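# Move the large case into the empty pallet corner

## Task

On the pallet near the -y end of the track, take the large case that stands beside two smaller cases and put it in the unoccupied corner of the pallet holding the other three cases. Those three may be pushed aside to make space, but the two smaller cases must finish exactly where they started. No case may overhang the edge of its pallet by more than roughly a finger's width. A case that lands on the floor may be picked back up, but it has to end with its lid facing up. At the end the tools must have released everything and backed away, and the result only counts if nothing relies on the robot to stay in place.

## Robot and tools

Robot: two UR20-type arms, left_arm and right_arm. Each ends in a vacuum tool with four suction cups in two channels (a and b), and each rides its own carriage on one shared track that runs along y at x = 0. left_rail carries left_arm and covers the +y half (position_m 0.6 to 3 m). right_rail carries right_arm and covers the -y half (-3 to -0.6 m). Each arm's base sits at x = 0, y = its carriage's position_m, z = 0.04 m, and faces +x.

Scene frame: fixed to the table. The table top is z = 0, +z is up, +x is the direction the arms face, and +y is to their left. The table starts at x = 0.50 m and spans y = -0.90 to 0.90 m. Beyond that the floor is at z = -0.53 m. The names left and right refer to the arms, not to image sides. In cam_pallet_north (which views the -y end) and cam_pallet_south (the +y end), +y runs roughly to the right of the image.

Cup point: the reported end_effector_position is the centre of the four cup rims. The cups point along the cup point's own +z. Relative to it, the cups lie at x = -62 and +62 mm. Channel a's cups are at y = -104.5 mm and channel b's at y = +104.5 mm. Each cup is 103 mm wide, and together they span 227 by 312 mm.

execute_actions(actions=[...]): runs actions one after another and returns the state plus all camera images. An empty list only reports the state. An action may contain "rows", "steps", "until", and device keys (left_rail, right_rail).
- rows: up to 15 rows, each used for one control step (1/30 s). Every row is a single list of 16 numbers in [-1, 1] covering both arms, always all 16 even if one arm is idle. Order: left dx, dy, dz, rx, ry, rz, left suction_a, suction_b, then right dx, dy, dz, rx, ry, rz, right suction_a, suction_b.
- dx..rz are offsets, not poses. They are measured in the cup point's own axes from its measured pose when the action began, and every row refers to that same starting pose, not to the previous row. For the first action of a call, the start is the last pose reported. Scale: 1.0 = 0.6 m for dx, dy, dz and 180 degrees for rx, ry, rz. The three rotation numbers form one rotation vector. Each step the commanded pose is clipped to at most 100 mm and 16 degrees away from the measured pose. When position and orientation conflict, position wins.
- suction_a and suction_b: 1 turns a channel on, 0 turns it off, and any value over 0.01 counts as on. The setting persists, so to keep a tool's state, repeat its last two values.
- steps: 1 to 450, default 15, and at least the number of rows. After the last row, each arm keeps heading for that row's target, so give big moves enough steps. Arms are limited in speed and acceleration and may still be short of the target when the result arrives. Send the remainder in the next action rather than relying on the hold.
- until: ends the action early once every listed condition holds. Examples: {"right_rail": {"position_status": ["!=", "moving"]}}, {"all": {"status": "ended"}}, {"any": {"status": "ended"}}. Comparisons are "=", "!=", "<", "<=", ">", ">=", and a number always needs one.
- Device keys: {"left_rail": {"position_m": x, "speed_m_s": v}}. position_m is an absolute carriage target in metres. speed_m_s is 0.01 to 1 m/s, starts at 1, and stays as last set. {"stop": true} halts the carriage. Rows never move a carriage. Drive it with position_m, then wait on its position_status, and let it arrive before you aim its tool at scene points. An out-of-range value or an unknown name makes the whole call be rejected.

Results: each arm's pose (metres, quaternion wxyz) and velocities. Joint positions are listed per arm: rail, pan, lift, elbow, wrist 1 to 3. You also get Hand target lines, Wrist force and Wrist torque in the tool axes (with offset and noise, saturating near 200 N), and suction_measured_a/b, where 1 is full vacuum, at least 0.83 means airtight, and near 0 means no seal, settling within about 1.3 s. part_present_a/b switch to 1 above 0.09 and back to 0 below 0.07. Rail fields are position_m, position_status (moving, done, contact_stop, time_out, stopped, stopped_with_arm, stopped_for_other_arm) and position_answer (taken or not_taken). A "pose unreachable" line means the clearance check altered or blocked that arm's command. After stopped_for_other_arm, move the arms further apart, wait 30 steps, and resend. Reported positions may be off, more so at long reach.

Gripping: switch the channel on and press both of its cups flat onto a smooth face of the case. Edges, holes or gaps under a cup leak air, and cardboard leaks as well. If one cup of a channel is uncovered, that channel holds nothing. Cups compress by up to 21 mm. Speed a move up gradually, for example adding 0.01 to the offset each row. To release, lower the case in small steps until it rests, then in one action turn both channels off and pull straight back.

zoom_image(camera, region=[x0, y0, x1, y1]): a closer view of one camera's latest image, in pixels, up to 504 by 504. Cameras: cam_high, cam_low, cam_pallet_north, cam_pallet_south, cam_left_wrist, cam_right_wrist. read_manual(section) returns licence texts only. finished_scene(scene) ends the scene for good once the goal holds.

Avoid: the arms colliding or pressing on each other (held cases count as part of the arm that holds them); contact forces of 400 N or more, or joint torques at their limits, which freeze that arm for 10 s; fast or off-centre carries that rip a case off the cups; and knocking anything out of the work area. The simulation keeps running while you think, and the robot holds your last command meanwhile.

Each tool is called in YAML: its name, and indented under it one key for each argument.

## Session

execute_actions:
  actions: []

Scene clock: 0.00 s.
left_arm: end_effector_position=(+0.8501, +2.6856, +0.4385) suction_measured_a=0.00 part_present_a=0 suction_measured_b=0.00 part_present_b=0 end_effector_quat_wxyz=(-0.001, -0.000, +1.000, +0.000) end_effector_velocity=(-0.000, +0.000, +0.000) end_effector_angular_velocity=(-0.000, -0.000, +0.000) | right_arm: end_effector_position=(+0.8498, -2.0182, +0.4411) suction_measured_a=0.01 part_present_a=0 suction_measured_b=0.01 part_present_b=0 end_effector_quat_wxyz=(+0.000, +0.000, +1.000, -0.000) end_effector_velocity=(+0.000, -0.000, -0.000) end_effector_angular_velocity=(+0.000, +0.000, -0.000)
Joint positions: left_arm=[ 2.686 -0.239 -1.497  2.092 -2.165 -1.571  1.331] | right_arm=[-2.018 -0.239 -1.499  2.091 -2.163 -1.572  1.332]
Joint velocities: left_arm=[ 0.  0. -0.  0. -0.  0. -0.] | right_arm=[ 0. -0.  0. -0.  0. -0.  0.]
Wrist force (N, on the end effector, along its own x y z axes, offset not removed): no reading
Wrist torque (N m, same axes, about the end effector's origin, offset not removed): no reading
Hand target (left_arm): +0.850, +2.686, +0.439; -0.001, -0.000, +1.000, +0.000
Hand target (right_arm): +0.850, -2.018, +0.441; +0.000, +0.000, +1.000, -0.000
left_rail: position_m=2.686 position_m_goal=2.686 speed_m_s=1.00 position_status=done position_answer=taken refusals=0
right_rail: position_m=-2.018 position_m_goal=-2.018 speed_m_s=1.00 position_status=done position_answer=taken refusals=0

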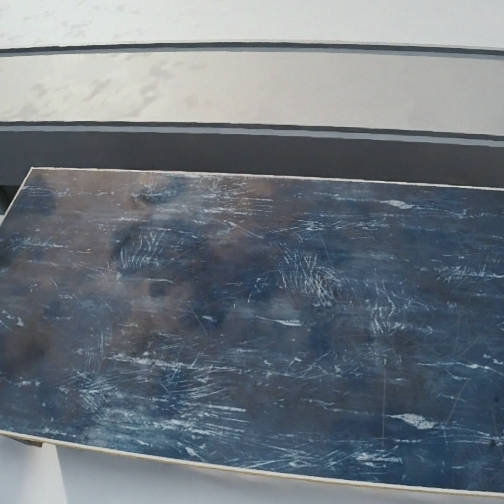

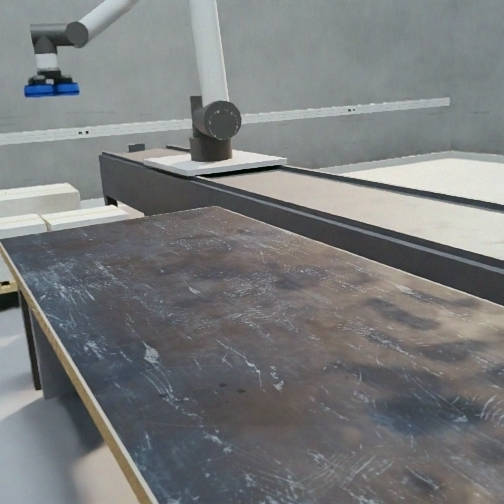

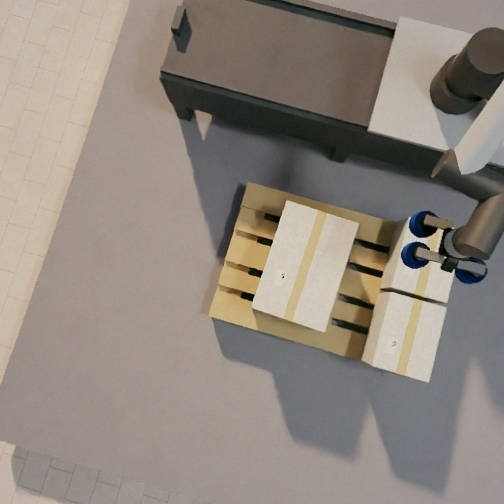

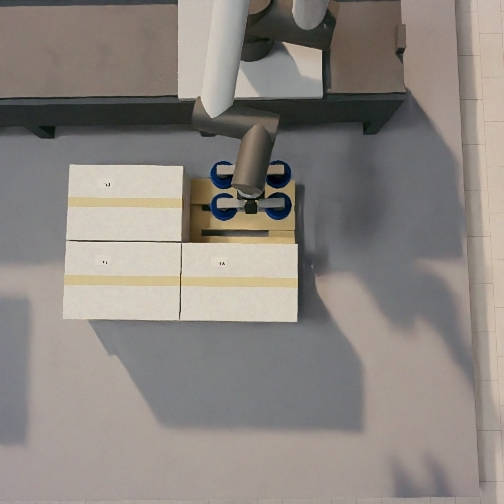

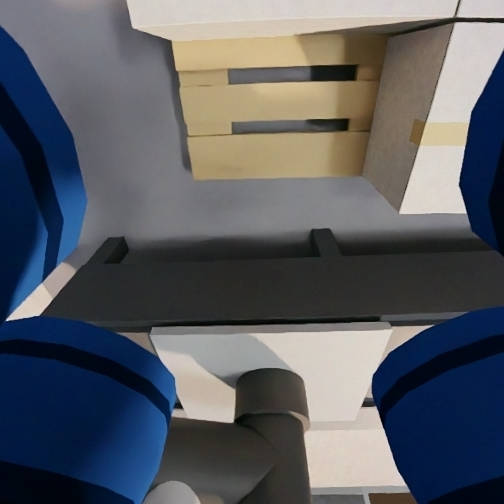

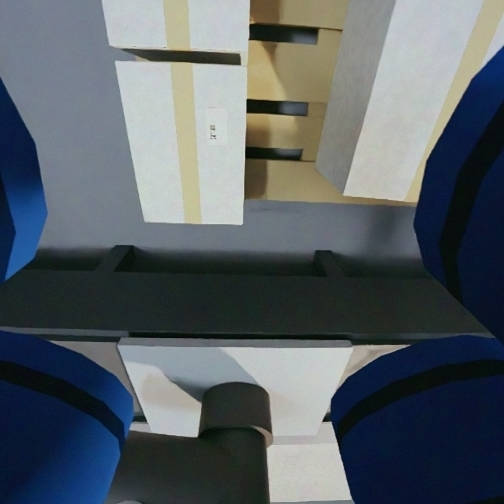

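execute_actions:
  actions:
    - {"right_rail":{"position_m":-2.41},"rows":[[0,0,0,0,0,0,0,0,-0.333,0,0,0,0,0.5,0,0]],"steps":120}
    - {"rows":[[0,0,0,0,0,0,0,0,0,0,0.5,0,0,0,0,0]],"steps":75}

Scene clock: 36.63 s.
left_arm: end_effector_position=(+0.8501, +2.6856, +0.4385) suction_measured_a=0.00 part_present_a=0 suction_measured_b=0.00 part_present_b=0 end_effector_quat_wxyz=(-0.001, -0.000, +1.000, +0.000) end_effector_velocity=(-0.000, +0.000, +0.000) end_effector_angular_velocity=(-0.000, -0.000, -0.000) | right_arm: end_effector_position=(+1.0500, -2.4110, +0.1412) suction_measured_a=0.01 part_present_a=0 suction_measured_b=0.01 part_present_b=0 end_effector_quat_wxyz=(+0.000, +0.707, +0.707, -0.000) end_effector_velocity=(-0.000, +0.000, -0.000) end_effector_angular_velocity=(+0.000, +0.000, -0.000)
Joint positions: left_arm=[ 2.686 -0.239 -1.497  2.092 -2.165 -1.571  1.331] | right_arm=[-2.41  -0.193 -1.034  1.973 -2.509 -1.572  2.949]
Joint velocities: left_arm=[ 0.  0. -0.  0. -0. -0.  0.] | right_arm=[ 0. -0.  0.  0.  0.  0. -0.]
Wrist force (N, on the end effector, along its own x y z axes, offset not removed): left_arm=[-2.2 4.0 -0.6] | right_arm=[-3.6 -1.5 1.2]
Wrist torque (N m, same axes, about the end effector's origin, offset not removed): left_arm=[-0.04 0.29 -0.01] | right_arm=[-0.06 0.29 -0.23]
Hand target (left_arm): +0.850, +2.686, +0.439; -0.001, -0.000, +1.000, +0.000
Hand target (right_arm): +1.050, -2.411, +0.141; +0.000, +0.707, +0.707, -0.000
Off the commanded pose (left_arm): 0.000 m, 0 deg.
Off the commanded pose (right_arm): 0.000 m, 0 deg.
left_rail: position_m=2.686 position_m_goal=2.686 speed_m_s=1.00 position_status=done position_answer=taken refusals=0
right_rail: position_m=-2.410 position_m_goal=-2.410 speed_m_s=1.00 position_status=done position_answer=taken refusals=0
camera_calibration (this result's frames):
cam_left_wrist: T_world_to_cam=[[-0.0590498, -0.997966, -0.024024, 2.75405], [-0.820036, 0.0347699, 0.571255, 0.372915], [-0.569258, 0.053433, -0.820421, 0.806027], [0, 0, 0, 1]] pos_world=[0.927266, 2.69241, 0.514415]
cam_right_wrist: T_world_to_cam=[[-0.998591, -0.0457858, 0.0268359, 0.929592], [-0.0249381, 0.851186, 0.524271, 2.02514], [-0.0468465, 0.522863, -0.851128, 1.52675], [0, 0, 0, 1]] pos_world=[1.05031, -2.47949, 0.212792]

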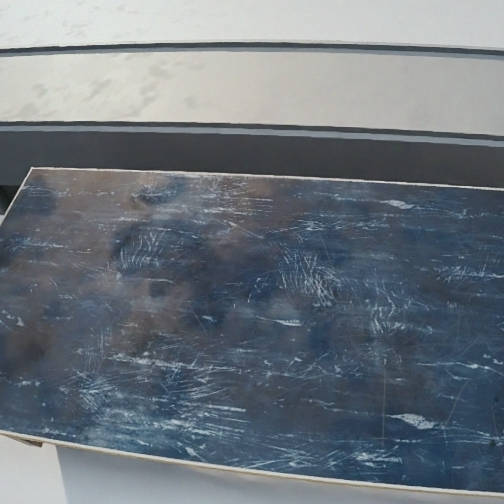

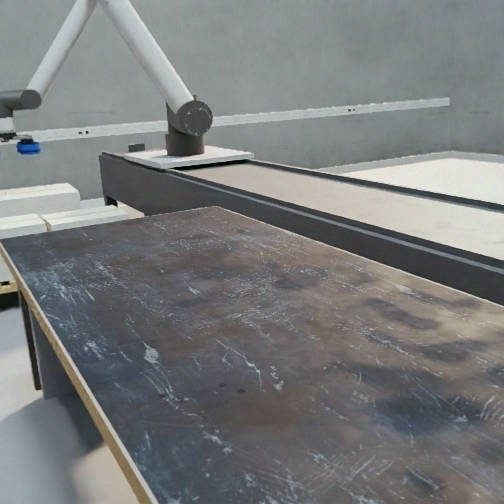

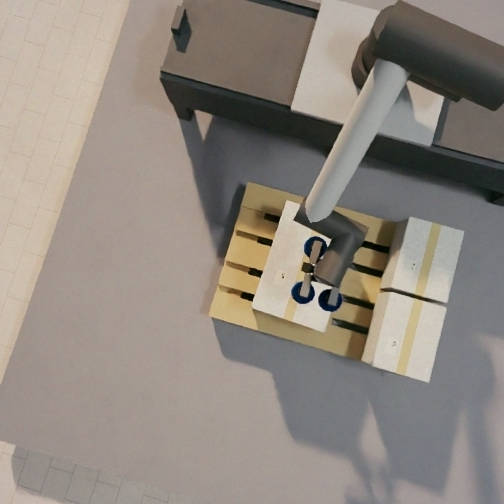

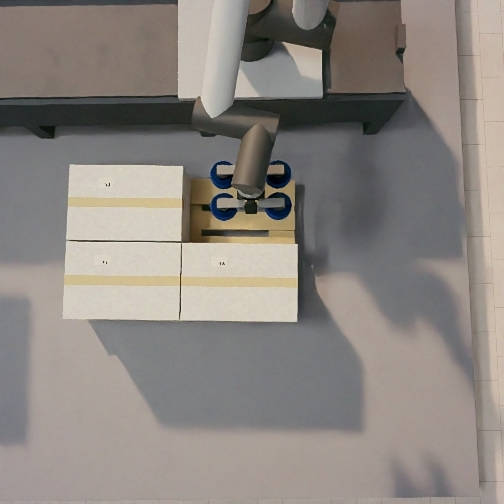

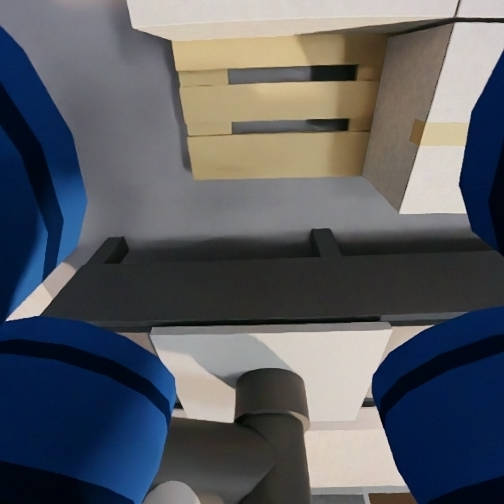

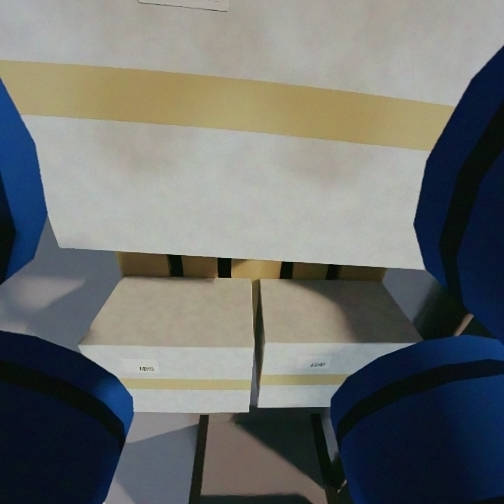

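execute_actions:
  actions:
    - {"rows":[[0,0,0,0,0,0,0,0,0,0,0.3,0,0,0,0,0]],"steps":60,"until":{"all":{"status":"ended"}}}
    - {"rows":[[0,0,0,0,0,0,0,0,0,0,0.03,0,0,0,0,0],[0,0,0,0,0,0,0,0,0,0,0.06,0,0,0,0,0],[0,0,0,0,0,0,0,0,0,0,0.09,0,0,0,0,0],[0,0,0,0,0,0,0,0,0,0,0.12,0,0,0,0,0]],"steps":30}

Scene clock: 43.30 s.
left_arm: end_effector_position=(+0.8501, +2.6856, +0.4385) suction_measured_a=0.00 part_present_a=0 suction_measured_b=0.00 part_present_b=0 end_effector_quat_wxyz=(-0.001, -0.000, +1.000, +0.000) end_effector_velocity=(+0.000, -0.000, -0.000) end_effector_angular_velocity=(+0.000, +0.000, -0.000) | right_arm: end_effector_position=(+1.0499, -2.4110, +0.0685) suction_measured_a=0.01 part_present_a=0 suction_measured_b=0.01 part_present_b=0 end_effector_quat_wxyz=(+0.000, +0.707, +0.707, -0.000) end_effector_velocity=(+0.000, -0.000, -0.000) end_effector_angular_velocity=(+0.000, +0.000, -0.000)
Joint positions: left_arm=[ 2.686 -0.239 -1.497  2.092 -2.165 -1.571  1.331] | right_arm=[-2.41  -0.193 -0.958  1.988 -2.6   -1.572  2.949]
Joint velocities: left_arm=[ 0. -0.  0. -0.  0.  0. -0.] | right_arm=[ 0. -0.  0.  0. -0.  0.  0.]
Wrist force (N, on the end effector, along its own x y z axes, offset not removed): left_arm=[-1.3 -1.4 6.2] | right_arm=[-2.1 -1.4 1.3]
Wrist torque (N m, same axes, about the end effector's origin, offset not removed): left_arm=[-0.57 -0.04 -0.17] | right_arm=[0.01 0.08 -0.24]
Hand target (left_arm): +0.850, +2.686, +0.439; -0.001, -0.000, +1.000, +0.000
Hand target (right_arm): +1.050, -2.411, +0.068; +0.000, +0.707, +0.707, -0.000
Off the commanded pose (left_arm): 0.000 m, 0 deg.
Off the commanded pose (right_arm): 0.000 m, 0 deg.
left_rail: position_m=2.686 position_m_goal=2.686 speed_m_s=1.00 position_status=done position_answer=taken refusals=0
right_rail: position_m=-2.410 position_m_goal=-2.410 speed_m_s=1.00 position_status=done position_answer=taken refusals=0
camera_calibration (this result's frames):
cam_left_wrist: T_world_to_cam=[[-0.0590501, -0.997966, -0.0240239, 2.75405], [-0.820036, 0.0347701, 0.571255, 0.372914], [-0.569258, 0.0534331, -0.820421, 0.806026], [0, 0, 0, 1]] pos_world=[0.927266, 2.69241, 0.514415]
cam_right_wrist: T_world_to_cam=[[-0.998584, -0.0457873, 0.0270805, 0.931403], [-0.0248087, 0.851161, 0.524318, 2.06301], [-0.047057, 0.522904, -0.851092, 1.4652], [0, 0, 0, 1]] pos_world=[1.05021, -2.47947, 0.140124]

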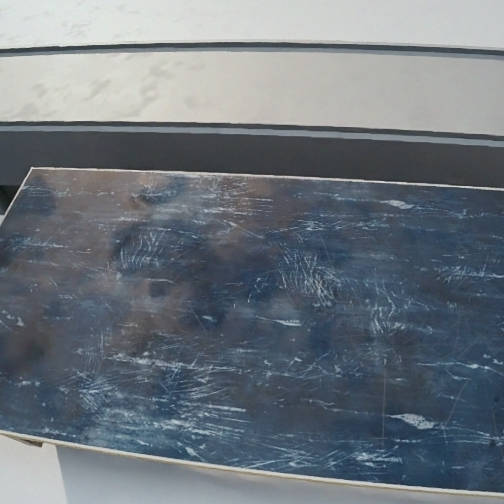

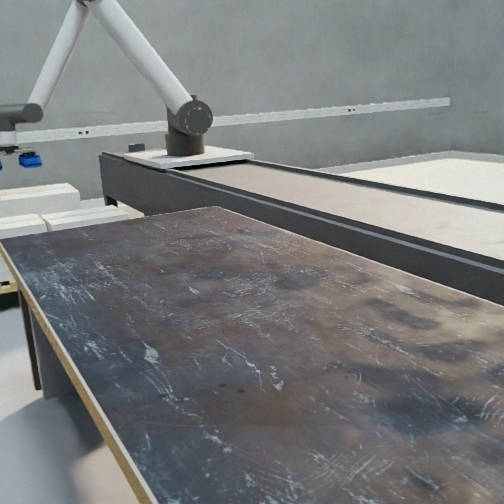

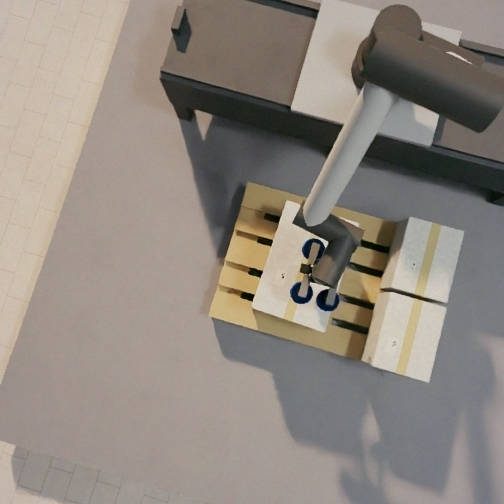

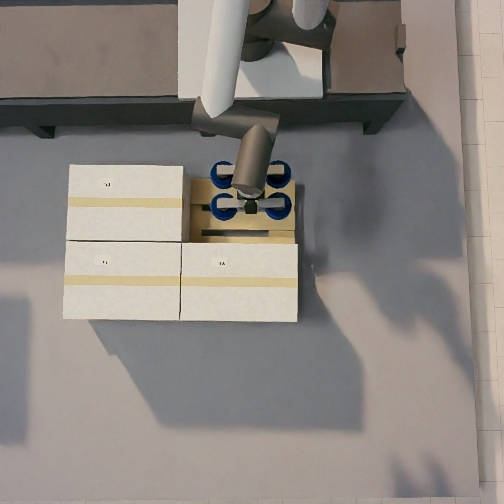

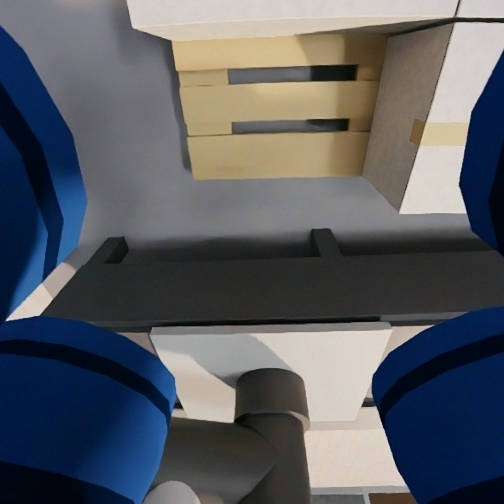

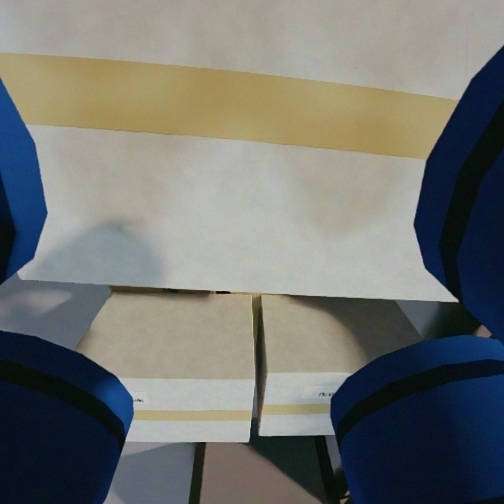

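execute_actions:
  actions:
    - {"rows":[[0,0,0,0,0,0,0,0,-0.05,0,0.2,0,0,0,0,0]],"steps":40}
    - {"rows":[[0,0,0,0,0,0,0,0,0,0,0.03,0,0,0,1,1],[0,0,0,0,0,0,0,0,0,0,0.06,0,0,0,1,1],[0,0,0,0,0,0,0,0,0,0,0.09,0,0,0,1,1],[0,0,0,0,0,0,0,0,0,0,0.12,0,0,0,1,1],[0,0,0,0,0,0,0,0,0,0,0.15,0,0,0,1,1]],"steps":40,"until":{"all":{"status":"ended"}}}
    - {"steps":20}

Scene clock: 54.50 s.
left_arm: end_effector_position=(+0.8501, +2.6856, +0.4385) suction_measured_a=0.00 part_present_a=0 suction_measured_b=0.00 part_present_b=0 end_effector_quat_wxyz=(-0.001, -0.000, +1.000, +0.000) end_effector_velocity=(-0.000, +0.000, +0.000) end_effector_angular_velocity=(-0.000, -0.000, +0.000) | right_arm: end_effector_position=(+1.0500, -2.4410, -0.0694) suction_measured_a=0.01 part_present_a=0 suction_measured_b=0.01 part_present_b=0 end_effector_quat_wxyz=(+0.000, +0.707, +0.707, -0.000) end_effector_velocity=(+0.000, -0.000, -0.001) end_effector_angular_velocity=(-0.000, -0.000, +0.000)
Joint positions: left_arm=[ 2.686 -0.239 -1.497  2.092 -2.165 -1.571  1.331] | right_arm=[-2.41  -0.222 -0.801  1.989 -2.76  -1.572  2.92 ]
Joint velocities: left_arm=[ 0.  0. -0.  0.  0.  0.  0.] | right_arm=[ 0.     0.     0.001 -0.    -0.001 -0.    -0.   ]
Wrist force (N, on the end effector, along its own x y z axes, offset not removed): left_arm=[2.6 7.6 4.1] | right_arm=[-2.4 -0.3 2.5]
Wrist torque (N m, same axes, about the end effector's origin, offset not removed): left_arm=[0.38 -0.41 0.14] | right_arm=[0.14 0.06 -0.20]
Hand target (left_arm): +0.850, +2.686, +0.439; -0.001, -0.000, +1.000, +0.000
Hand target (right_arm): +1.050, -2.441, -0.070; +0.000, +0.707, +0.707, -0.000
Off the commanded pose (left_arm): 0.000 m, 0 deg.
Off the commanded pose (right_arm): 0.072 m, 0 deg.
left_rail: position_m=2.686 position_m_goal=2.686 speed_m_s=1.00 position_status=done position_answer=taken refusals=0
right_rail: position_m=-2.410 position_m_goal=-2.410 speed_m_s=1.00 position_status=done position_answer=taken refusals=0
camera_calibration (this result's frames):
cam_left_wrist: T_world_to_cam=[[-0.0590498, -0.997966, -0.0240241, 2.75405], [-0.820036, 0.0347698, 0.571255, 0.372915], [-0.569258, 0.0534331, -0.820421, 0.806026], [0, 0, 0, 1]] pos_world=[0.927266, 2.69241, 0.514415]
cam_right_wrist: T_world_to_cam=[[-0.998584, -0.0457858, 0.0270939, 0.933875], [-0.0248004, 0.851161, 0.524319, 2.16089], [-0.0470677, 0.522904, -0.851091, 1.36351], [0, 0, 0, 1]] pos_world=[1.05032, -2.50949, 0.00216898]

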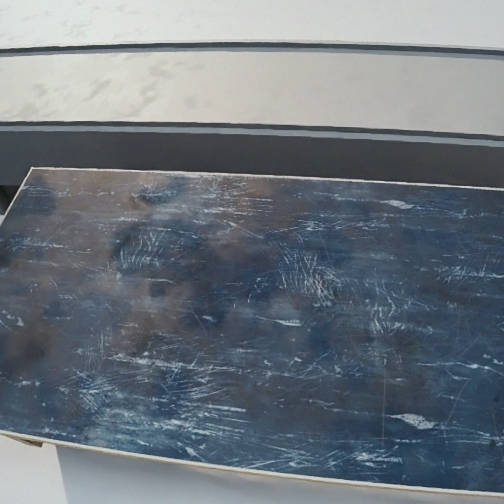

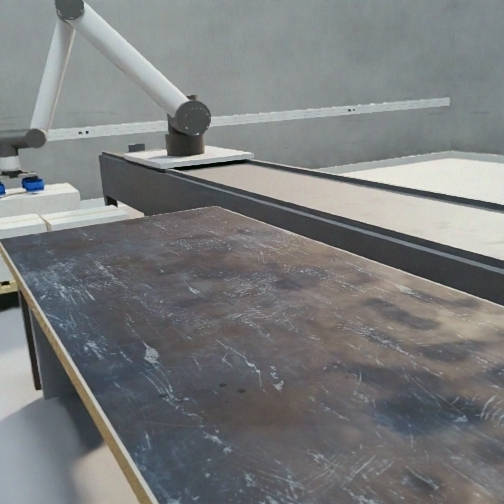

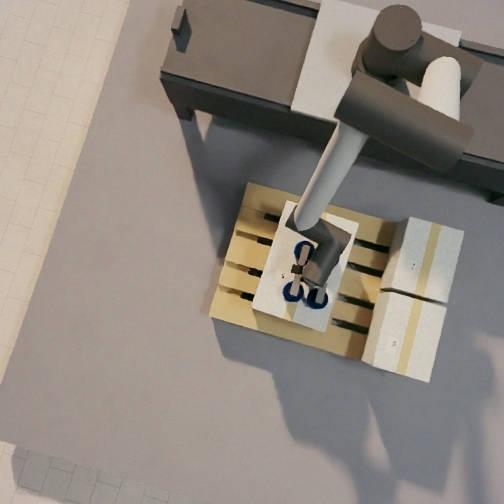

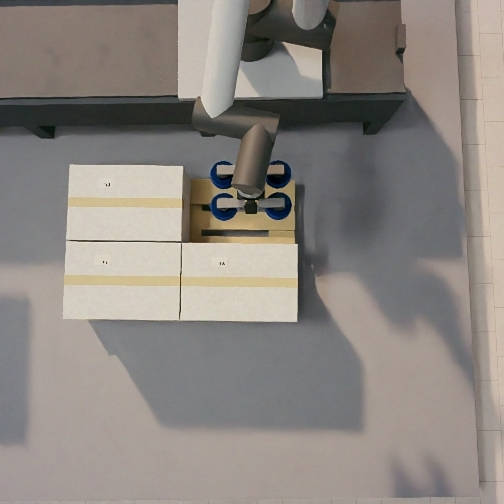

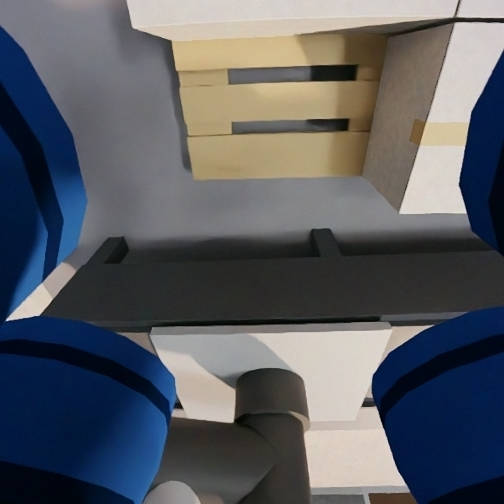

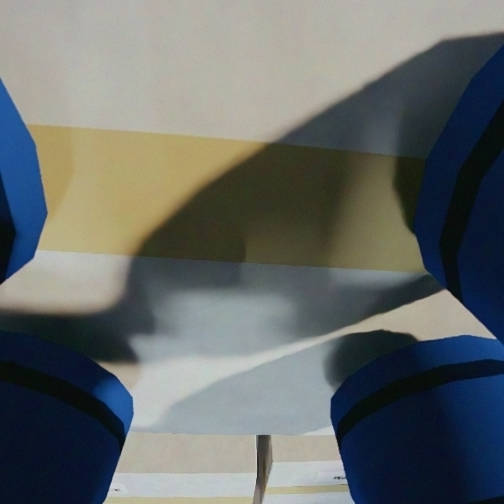

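execute_actions:
  actions:
    - {"rows":[[0,0,0,0,0,0,0,0,0,0,0.03,0,0,-0.022,0,0],[0,0,0,0,0,0,0,0,0,0,0.05,0,0,-0.022,0,0]],"steps":20}
    - {"rows":[[0,0,0,0,0,0,0,0,0,0,0.02,0,0,0,1,1],[0,0,0,0,0,0,0,0,0,0,0.04,0,0,0,1,1],[0,0,0,0,0,0,0,0,0,0,0.06,0,0,0,1,1],[0,0,0,0,0,0,0,0,0,0,0.08,0,0,0,1,1]],"steps":45,"until":{"right_rail":{"position_m":[">",0]}}}

Scene clock: 74.03 s.
left_arm: end_effector_position=(+0.8501, +2.6856, +0.4385) suction_measured_a=0.00 part_present_a=0 suction_measured_b=0.00 part_present_b=0 end_effector_quat_wxyz=(-0.001, -0.000, +1.000, +0.000) end_effector_velocity=(-0.000, +0.000, +0.000) end_effector_angular_velocity=(-0.000, -0.000, +0.000) | right_arm: end_effector_position=(+1.0511, -2.4413, -0.1090) suction_measured_a=0.93 part_present_a=1 suction_measured_b=0.93 part_present_b=1 end_effector_quat_wxyz=(+0.001, +0.682, +0.731, +0.000) end_effector_velocity=(+0.000, -0.000, +0.000) end_effector_angular_velocity=(-0.000, -0.000, +0.000)
Joint positions: left_arm=[ 2.686 -0.239 -1.497  2.092 -2.165 -1.571  1.331] | right_arm=[-2.41  -0.222 -0.753  1.984 -2.804 -1.572  2.851]
Joint velocities: left_arm=[ 0.  0. -0.  0. -0. -0.  0.] | right_arm=[ 0.  0. -0.  0.  0. -0. -0.]
Wrist force (N, on the end effector, along its own x y z axes, offset not removed): left_arm=[1.2 -3.3 5.5] | right_arm=[17.2 5.3 -40.9]
Wrist torque (N m, same axes, about the end effector's origin, offset not removed): left_arm=[-0.96 -0.36 -0.27] | right_arm=[6.29 0.22 2.67]
Hand target (left_arm): +0.850, +2.686, +0.439; -0.001, -0.000, +1.000, +0.000
Hand target (right_arm): +1.051, -2.441, -0.109; +0.001, +0.682, +0.731, +0.000
Off the commanded pose (left_arm): 0.000 m, 0 deg.
Off the commanded pose (right_arm): 0.038 m, 0 deg.
FORCE FAULT: contact force on the right arm reached its limit, and that arm stopped for 10 seconds. The contact can be on any part of that arm, not only on its tool. That arm's remaining commands of this call were not run. That arm holds still and accepts commands again. Move the arm away from the contact; if what it grips holds it there, let go first. Pushing or pulling that hard again can fault the arm again.
left_rail: position_m=2.686 position_m_goal=2.686 speed_m_s=1.00 position_status=done position_answer=taken refusals=0
right_rail: position_m=-2.410 position_m_goal=-2.410 speed_m_s=1.00 position_status=done position_answer=taken refusals=0
camera_calibration (this result's frames):
cam_left_wrist: T_world_to_cam=[[-0.0590499, -0.997966, -0.0240239, 2.75405], [-0.820036, 0.0347699, 0.571255, 0.372914], [-0.569258, 0.053433, -0.820421, 0.806027], [0, 0, 0, 1]] pos_world=[0.927266, 2.69241, 0.514415]
cam_right_wrist: T_world_to_cam=[[-0.9931, -0.114677, 0.0245258, 0.761839], [-0.0849574, 0.847714, 0.523606, 2.23659], [-0.0808362, 0.517909, -0.851608, 1.3533], [0, 0, 0, 1]] pos_world=[1.05599, -2.50951, -0.037301]

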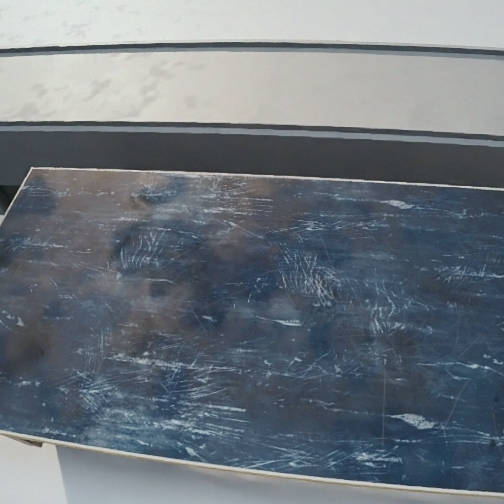

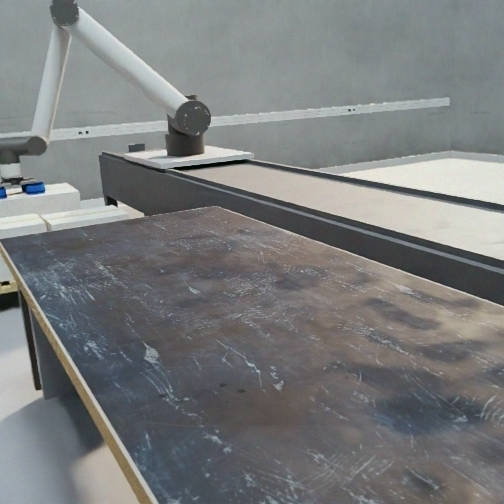

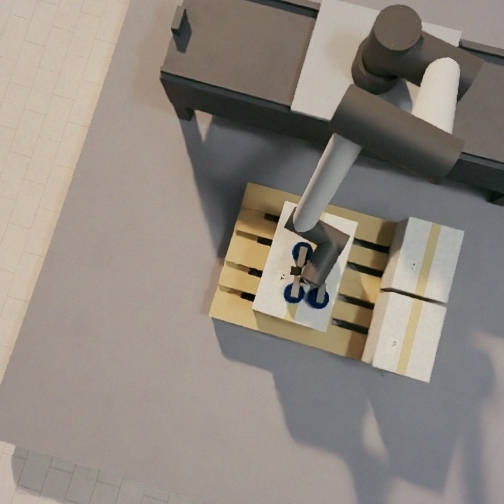

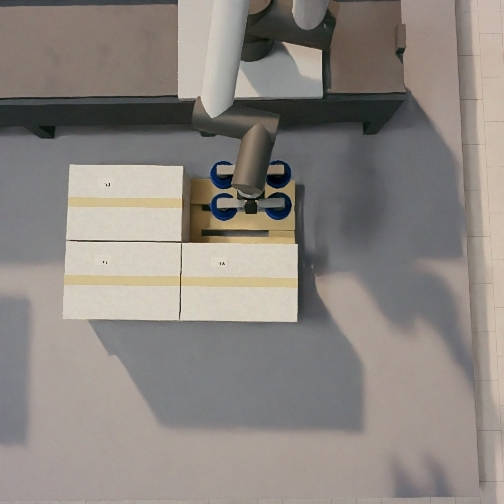

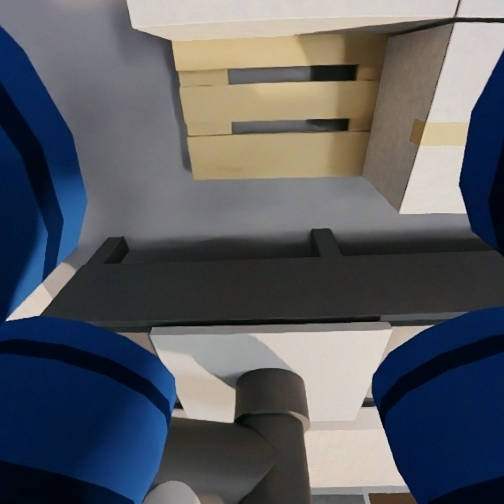

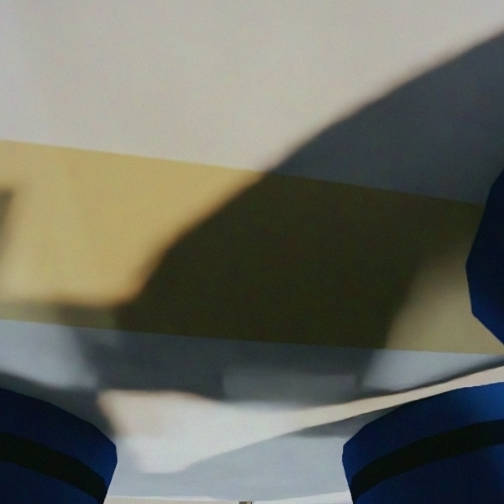

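execute_actions:
  actions:
    - {"rows":[[0,0,0,0,0,0,0,0,0,0,-0.01,0,0,0,1,1],[0,0,0,0,0,0,0,0,0,0,-0.02,0,0,0,1,1],[0,0,0,0,0,0,0,0,0,0,-0.04,0,0,0,1,1],[0,0,0,0,0,0,0,0,0,0,-0.06,0,0,0,1,1],[0,0,0,0,0,0,0,0,0,0,-0.09,0,0,0,1,1],[0,0,0,0,0,0,0,0,0,0,-0.12,0,0,0,1,1],[0,0,0,0,0,0,0,0,0,0,-0.16,0,0,0,1,1],[0,0,0,0,0,0,0,0,0,0,-0.2,0,0,0,1,1],[0,0,0,0,0,0,0,0,0,0,-1,0,0,0,1,1]],"steps":90}
    - {"right_rail":{"position_m":-0.6,"speed_m_s":0.5},"steps":200,"until":{"right_rail":{"position_status":["!=","moving"]}}}
    - {"rows":[[0,0,0,0,0,0,0,0,0,0,0,0,0,-0.1,1,1],[0,0,0,0,0,0,0,0,0,0,0,0,0,-0.2,1,1],[0,0,0,0,0,0,0,0,0,0,0,0,0,-0.3,1,1],[0,0,0,0,0,0,0,0,0,0,0,0,0,-0.478,1,1]],"steps":60}

Scene clock: 101.83 s.
left_arm: end_effector_position=(+0.8501, +2.6856, +0.4385) suction_measured_a=0.00 part_present_a=0 suction_measured_b=0.00 part_present_b=0 end_effector_quat_wxyz=(-0.001, -0.000, +1.000, +0.000) end_effector_velocity=(-0.000, +0.000, +0.000) end_effector_angular_velocity=(-0.000, -0.000, +0.000) | right_arm: end_effector_position=(+1.0488, -0.6302, +0.4912) suction_measured_a=0.93 part_present_a=1 suction_measured_b=0.93 part_present_b=1 end_effector_quat_wxyz=(+0.001, +0.000, +1.000, -0.001) end_effector_velocity=(-0.000, +0.000, -0.000) end_effector_angular_velocity=(+0.000, +0.000, +0.001)
Joint positions: left_arm=[ 2.686 -0.239 -1.497  2.092 -2.165 -1.571  1.331] | right_arm=[-0.6   -0.222 -1.312  1.783 -2.044 -1.572  1.35 ]
Joint velocities: left_arm=[ 0.  0. -0.  0. -0.  0. -0.] | right_arm=[ 0.    -0.    -0.    -0.     0.     0.    -0.001]
Wrist force (N, on the end effector, along its own x y z axes, offset not removed): left_arm=[1.6 0.6 5.9] | right_arm=[-1.0 -2.7 52.8]
Wrist torque (N m, same axes, about the end effector's origin, offset not removed): left_arm=[-0.50 -0.51 0.17] | right_arm=[1.90 7.28 -0.29]
Hand target (left_arm): +0.850, +2.686, +0.439; -0.001, -0.000, +1.000, +0.000
Hand target (right_arm): +1.049, -0.630, +0.491; +0.001, +0.000, +1.000, -0.001
Off the commanded pose (left_arm): 0.000 m, 0 deg.
Off the commanded pose (right_arm): 0.000 m, 0 deg.
left_rail: position_m=2.686 position_m_goal=2.686 speed_m_s=1.00 position_status=done position_answer=taken refusals=0
right_rail: position_m=-0.600 position_m_goal=-0.600 speed_m_s=0.50 position_status=done position_answer=taken refusals=0
camera_calibration (this result's frames):
cam_left_wrist: T_world_to_cam=[[-0.0590499, -0.997966, -0.0240239, 2.75405], [-0.820036, 0.0347699, 0.571255, 0.372915], [-0.569258, 0.053433, -0.820421, 0.806027], [0, 0, 0, 1]] pos_world=[0.927266, 2.69241, 0.514415]
cam_right_wrist: T_world_to_cam=[[0.0458745, -0.998548, 0.0282289, -0.696037], [-0.852062, -0.0243632, 0.522873, 0.642171], [-0.521426, -0.0480393, -0.851943, 1.03186], [0, 0, 0, 1]] pos_world=[1.11714, -0.629811, 0.562961]

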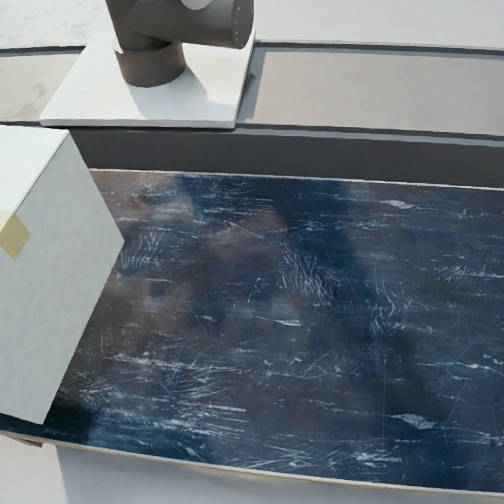

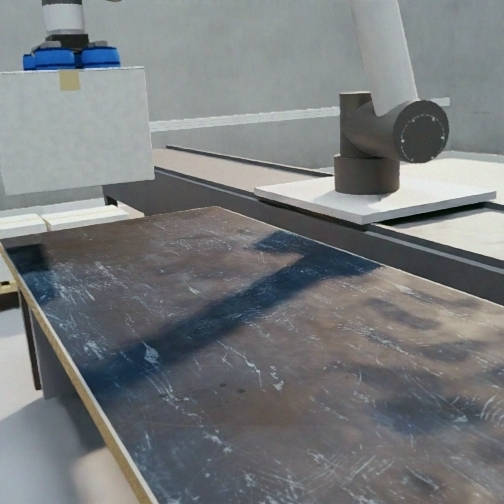

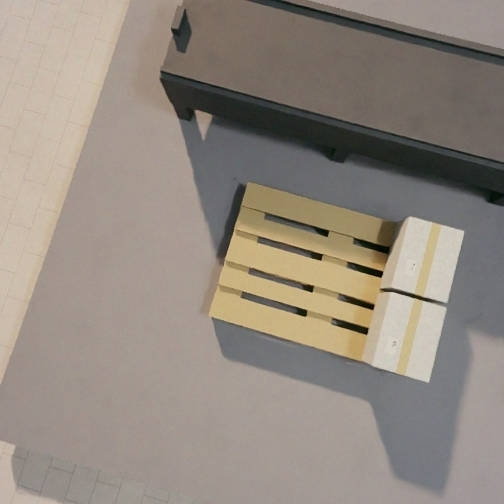

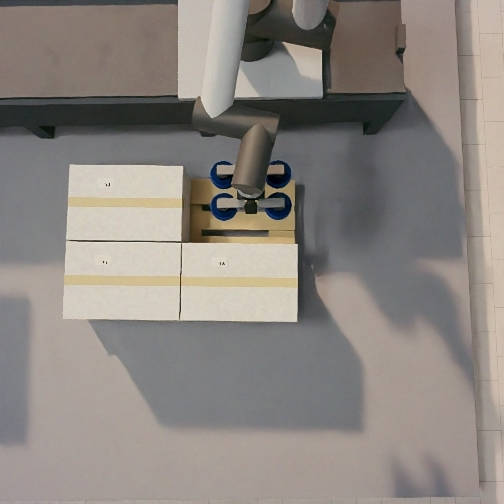

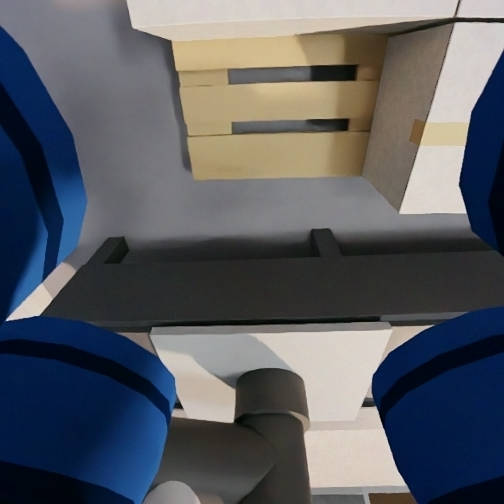

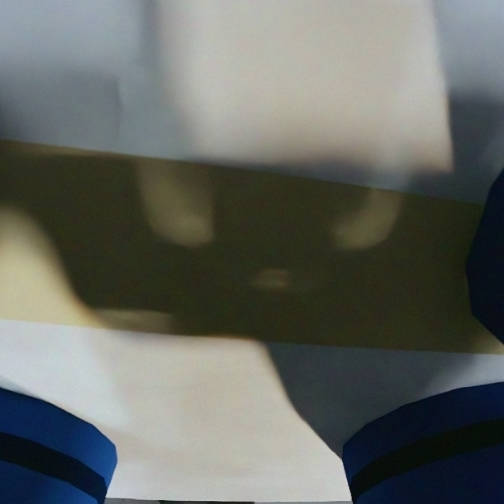

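execute_actions:
  actions:
    - {"rows":[[0,0,0,0,0,0,0,0,0.02,0.05,0,0,0,0,1,1],[0,0,0,0,0,0,0,0,0.04,0.12,0,0,0,0,1,1],[0,0,0,0,0,0,0,0,0.07,0.2,0,0,0,0,1,1],[0,0,0,0,0,0,0,0,0.33,1,0.15,0,0,0,1,1]],"steps":90}

Scene clock: 116.10 s.
left_arm: end_effector_position=(+0.8501, +2.6856, +0.4385) suction_measured_a=0.00 part_present_a=0 suction_measured_b=0.00 part_present_b=0 end_effector_quat_wxyz=(-0.001, -0.000, +1.000, +0.000) end_effector_velocity=(-0.000, +0.000, +0.000) end_effector_angular_velocity=(-0.000, -0.000, -0.000) | right_arm: end_effector_position=(+0.8516, -0.0306, +0.4004) suction_measured_a=0.93 part_present_a=1 suction_measured_b=0.93 part_present_b=1 end_effector_quat_wxyz=(+0.001, +0.000, +1.000, -0.001) end_effector_velocity=(-0.000, +0.000, -0.000) end_effector_angular_velocity=(-0.000, +0.000, +0.000)
Joint positions: left_arm=[ 2.686 -0.239 -1.497  2.092 -2.165 -1.571  1.331] | right_arm=[-0.6    0.393 -1.282  1.887 -2.178 -1.573  1.964]
Joint velocities: left_arm=[ 0.  0. -0.  0. -0.  0.  0.] | right_arm=[ 0.  0.  0.  0. -0.  0.  0.]
Wrist force (N, on the end effector, along its own x y z axes, offset not removed): left_arm=[-0.4 -0.7 2.1] | right_arm=[-1.2 -0.7 53.2]
Wrist torque (N m, same axes, about the end effector's origin, offset not removed): left_arm=[-0.62 -0.19 0.14] | right_arm=[2.09 7.28 -0.28]
Hand target (left_arm): +0.850, +2.686, +0.439; -0.001, -0.000, +1.000, +0.000
Hand target (right_arm): +0.852, -0.030, +0.400; +0.001, +0.000, +1.000, -0.001
Off the commanded pose (left_arm): 0.000 m, 0 deg.
Off the commanded pose (right_arm): 0.001 m, 0 deg.
left_rail: position_m=2.686 position_m_goal=2.686 speed_m_s=1.00 position_status=done position_answer=taken refusals=0
right_rail: position_m=-0.600 position_m_goal=-0.600 speed_m_s=0.50 position_status=done position_answer=taken refusals=0
camera_calibration (this result's frames):
cam_left_wrist: T_world_to_cam=[[-0.0590499, -0.997966, -0.0240241, 2.75405], [-0.820036, 0.0347699, 0.571255, 0.372915], [-0.569258, 0.0534332, -0.820421, 0.806026], [0, 0, 0, 1]] pos_world=[0.927266, 2.69241, 0.514415]
cam_right_wrist: T_world_to_cam=[[0.0458623, -0.998552, 0.0281268, -0.0856013], [-0.85229, -0.0244272, 0.522498, 0.536611], [-0.521055, -0.0479351, -0.852176, 0.880232], [0, 0, 0, 1]] pos_world=[0.919923, -0.0301754, 0.472142]

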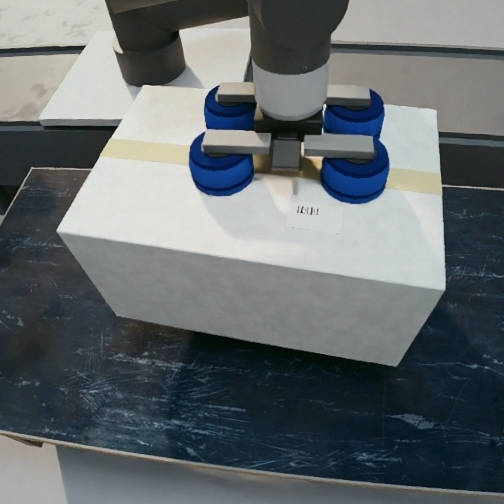

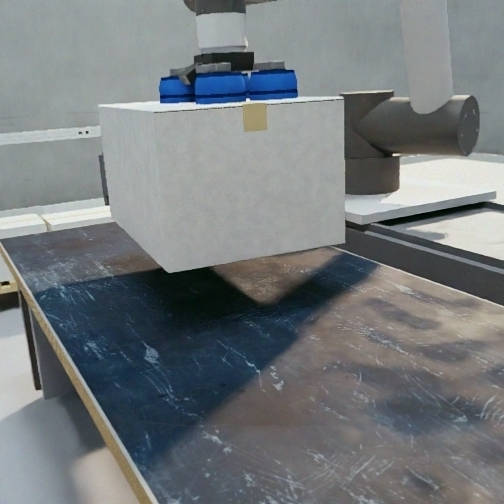

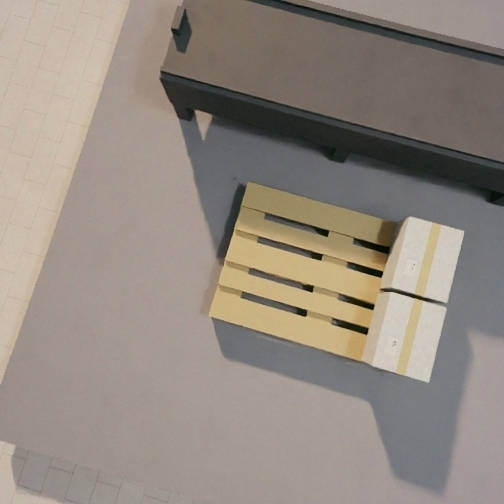

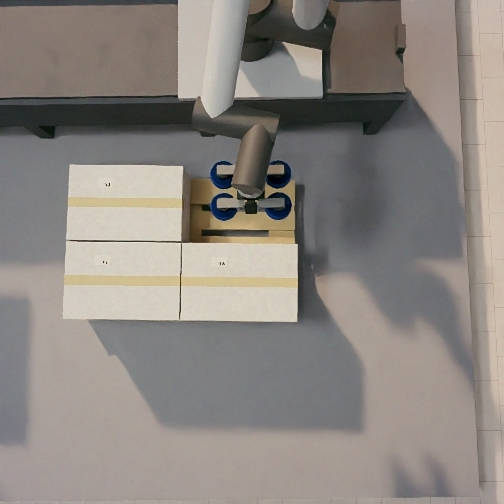

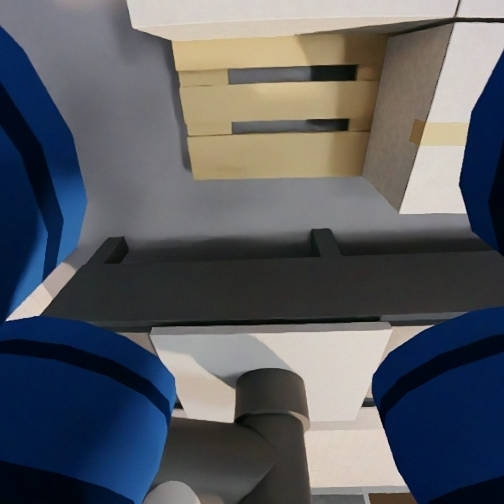

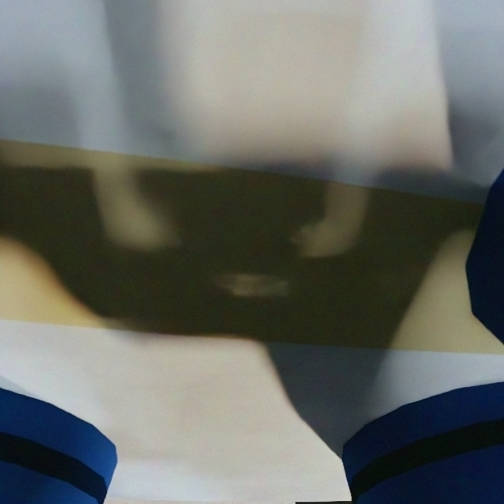

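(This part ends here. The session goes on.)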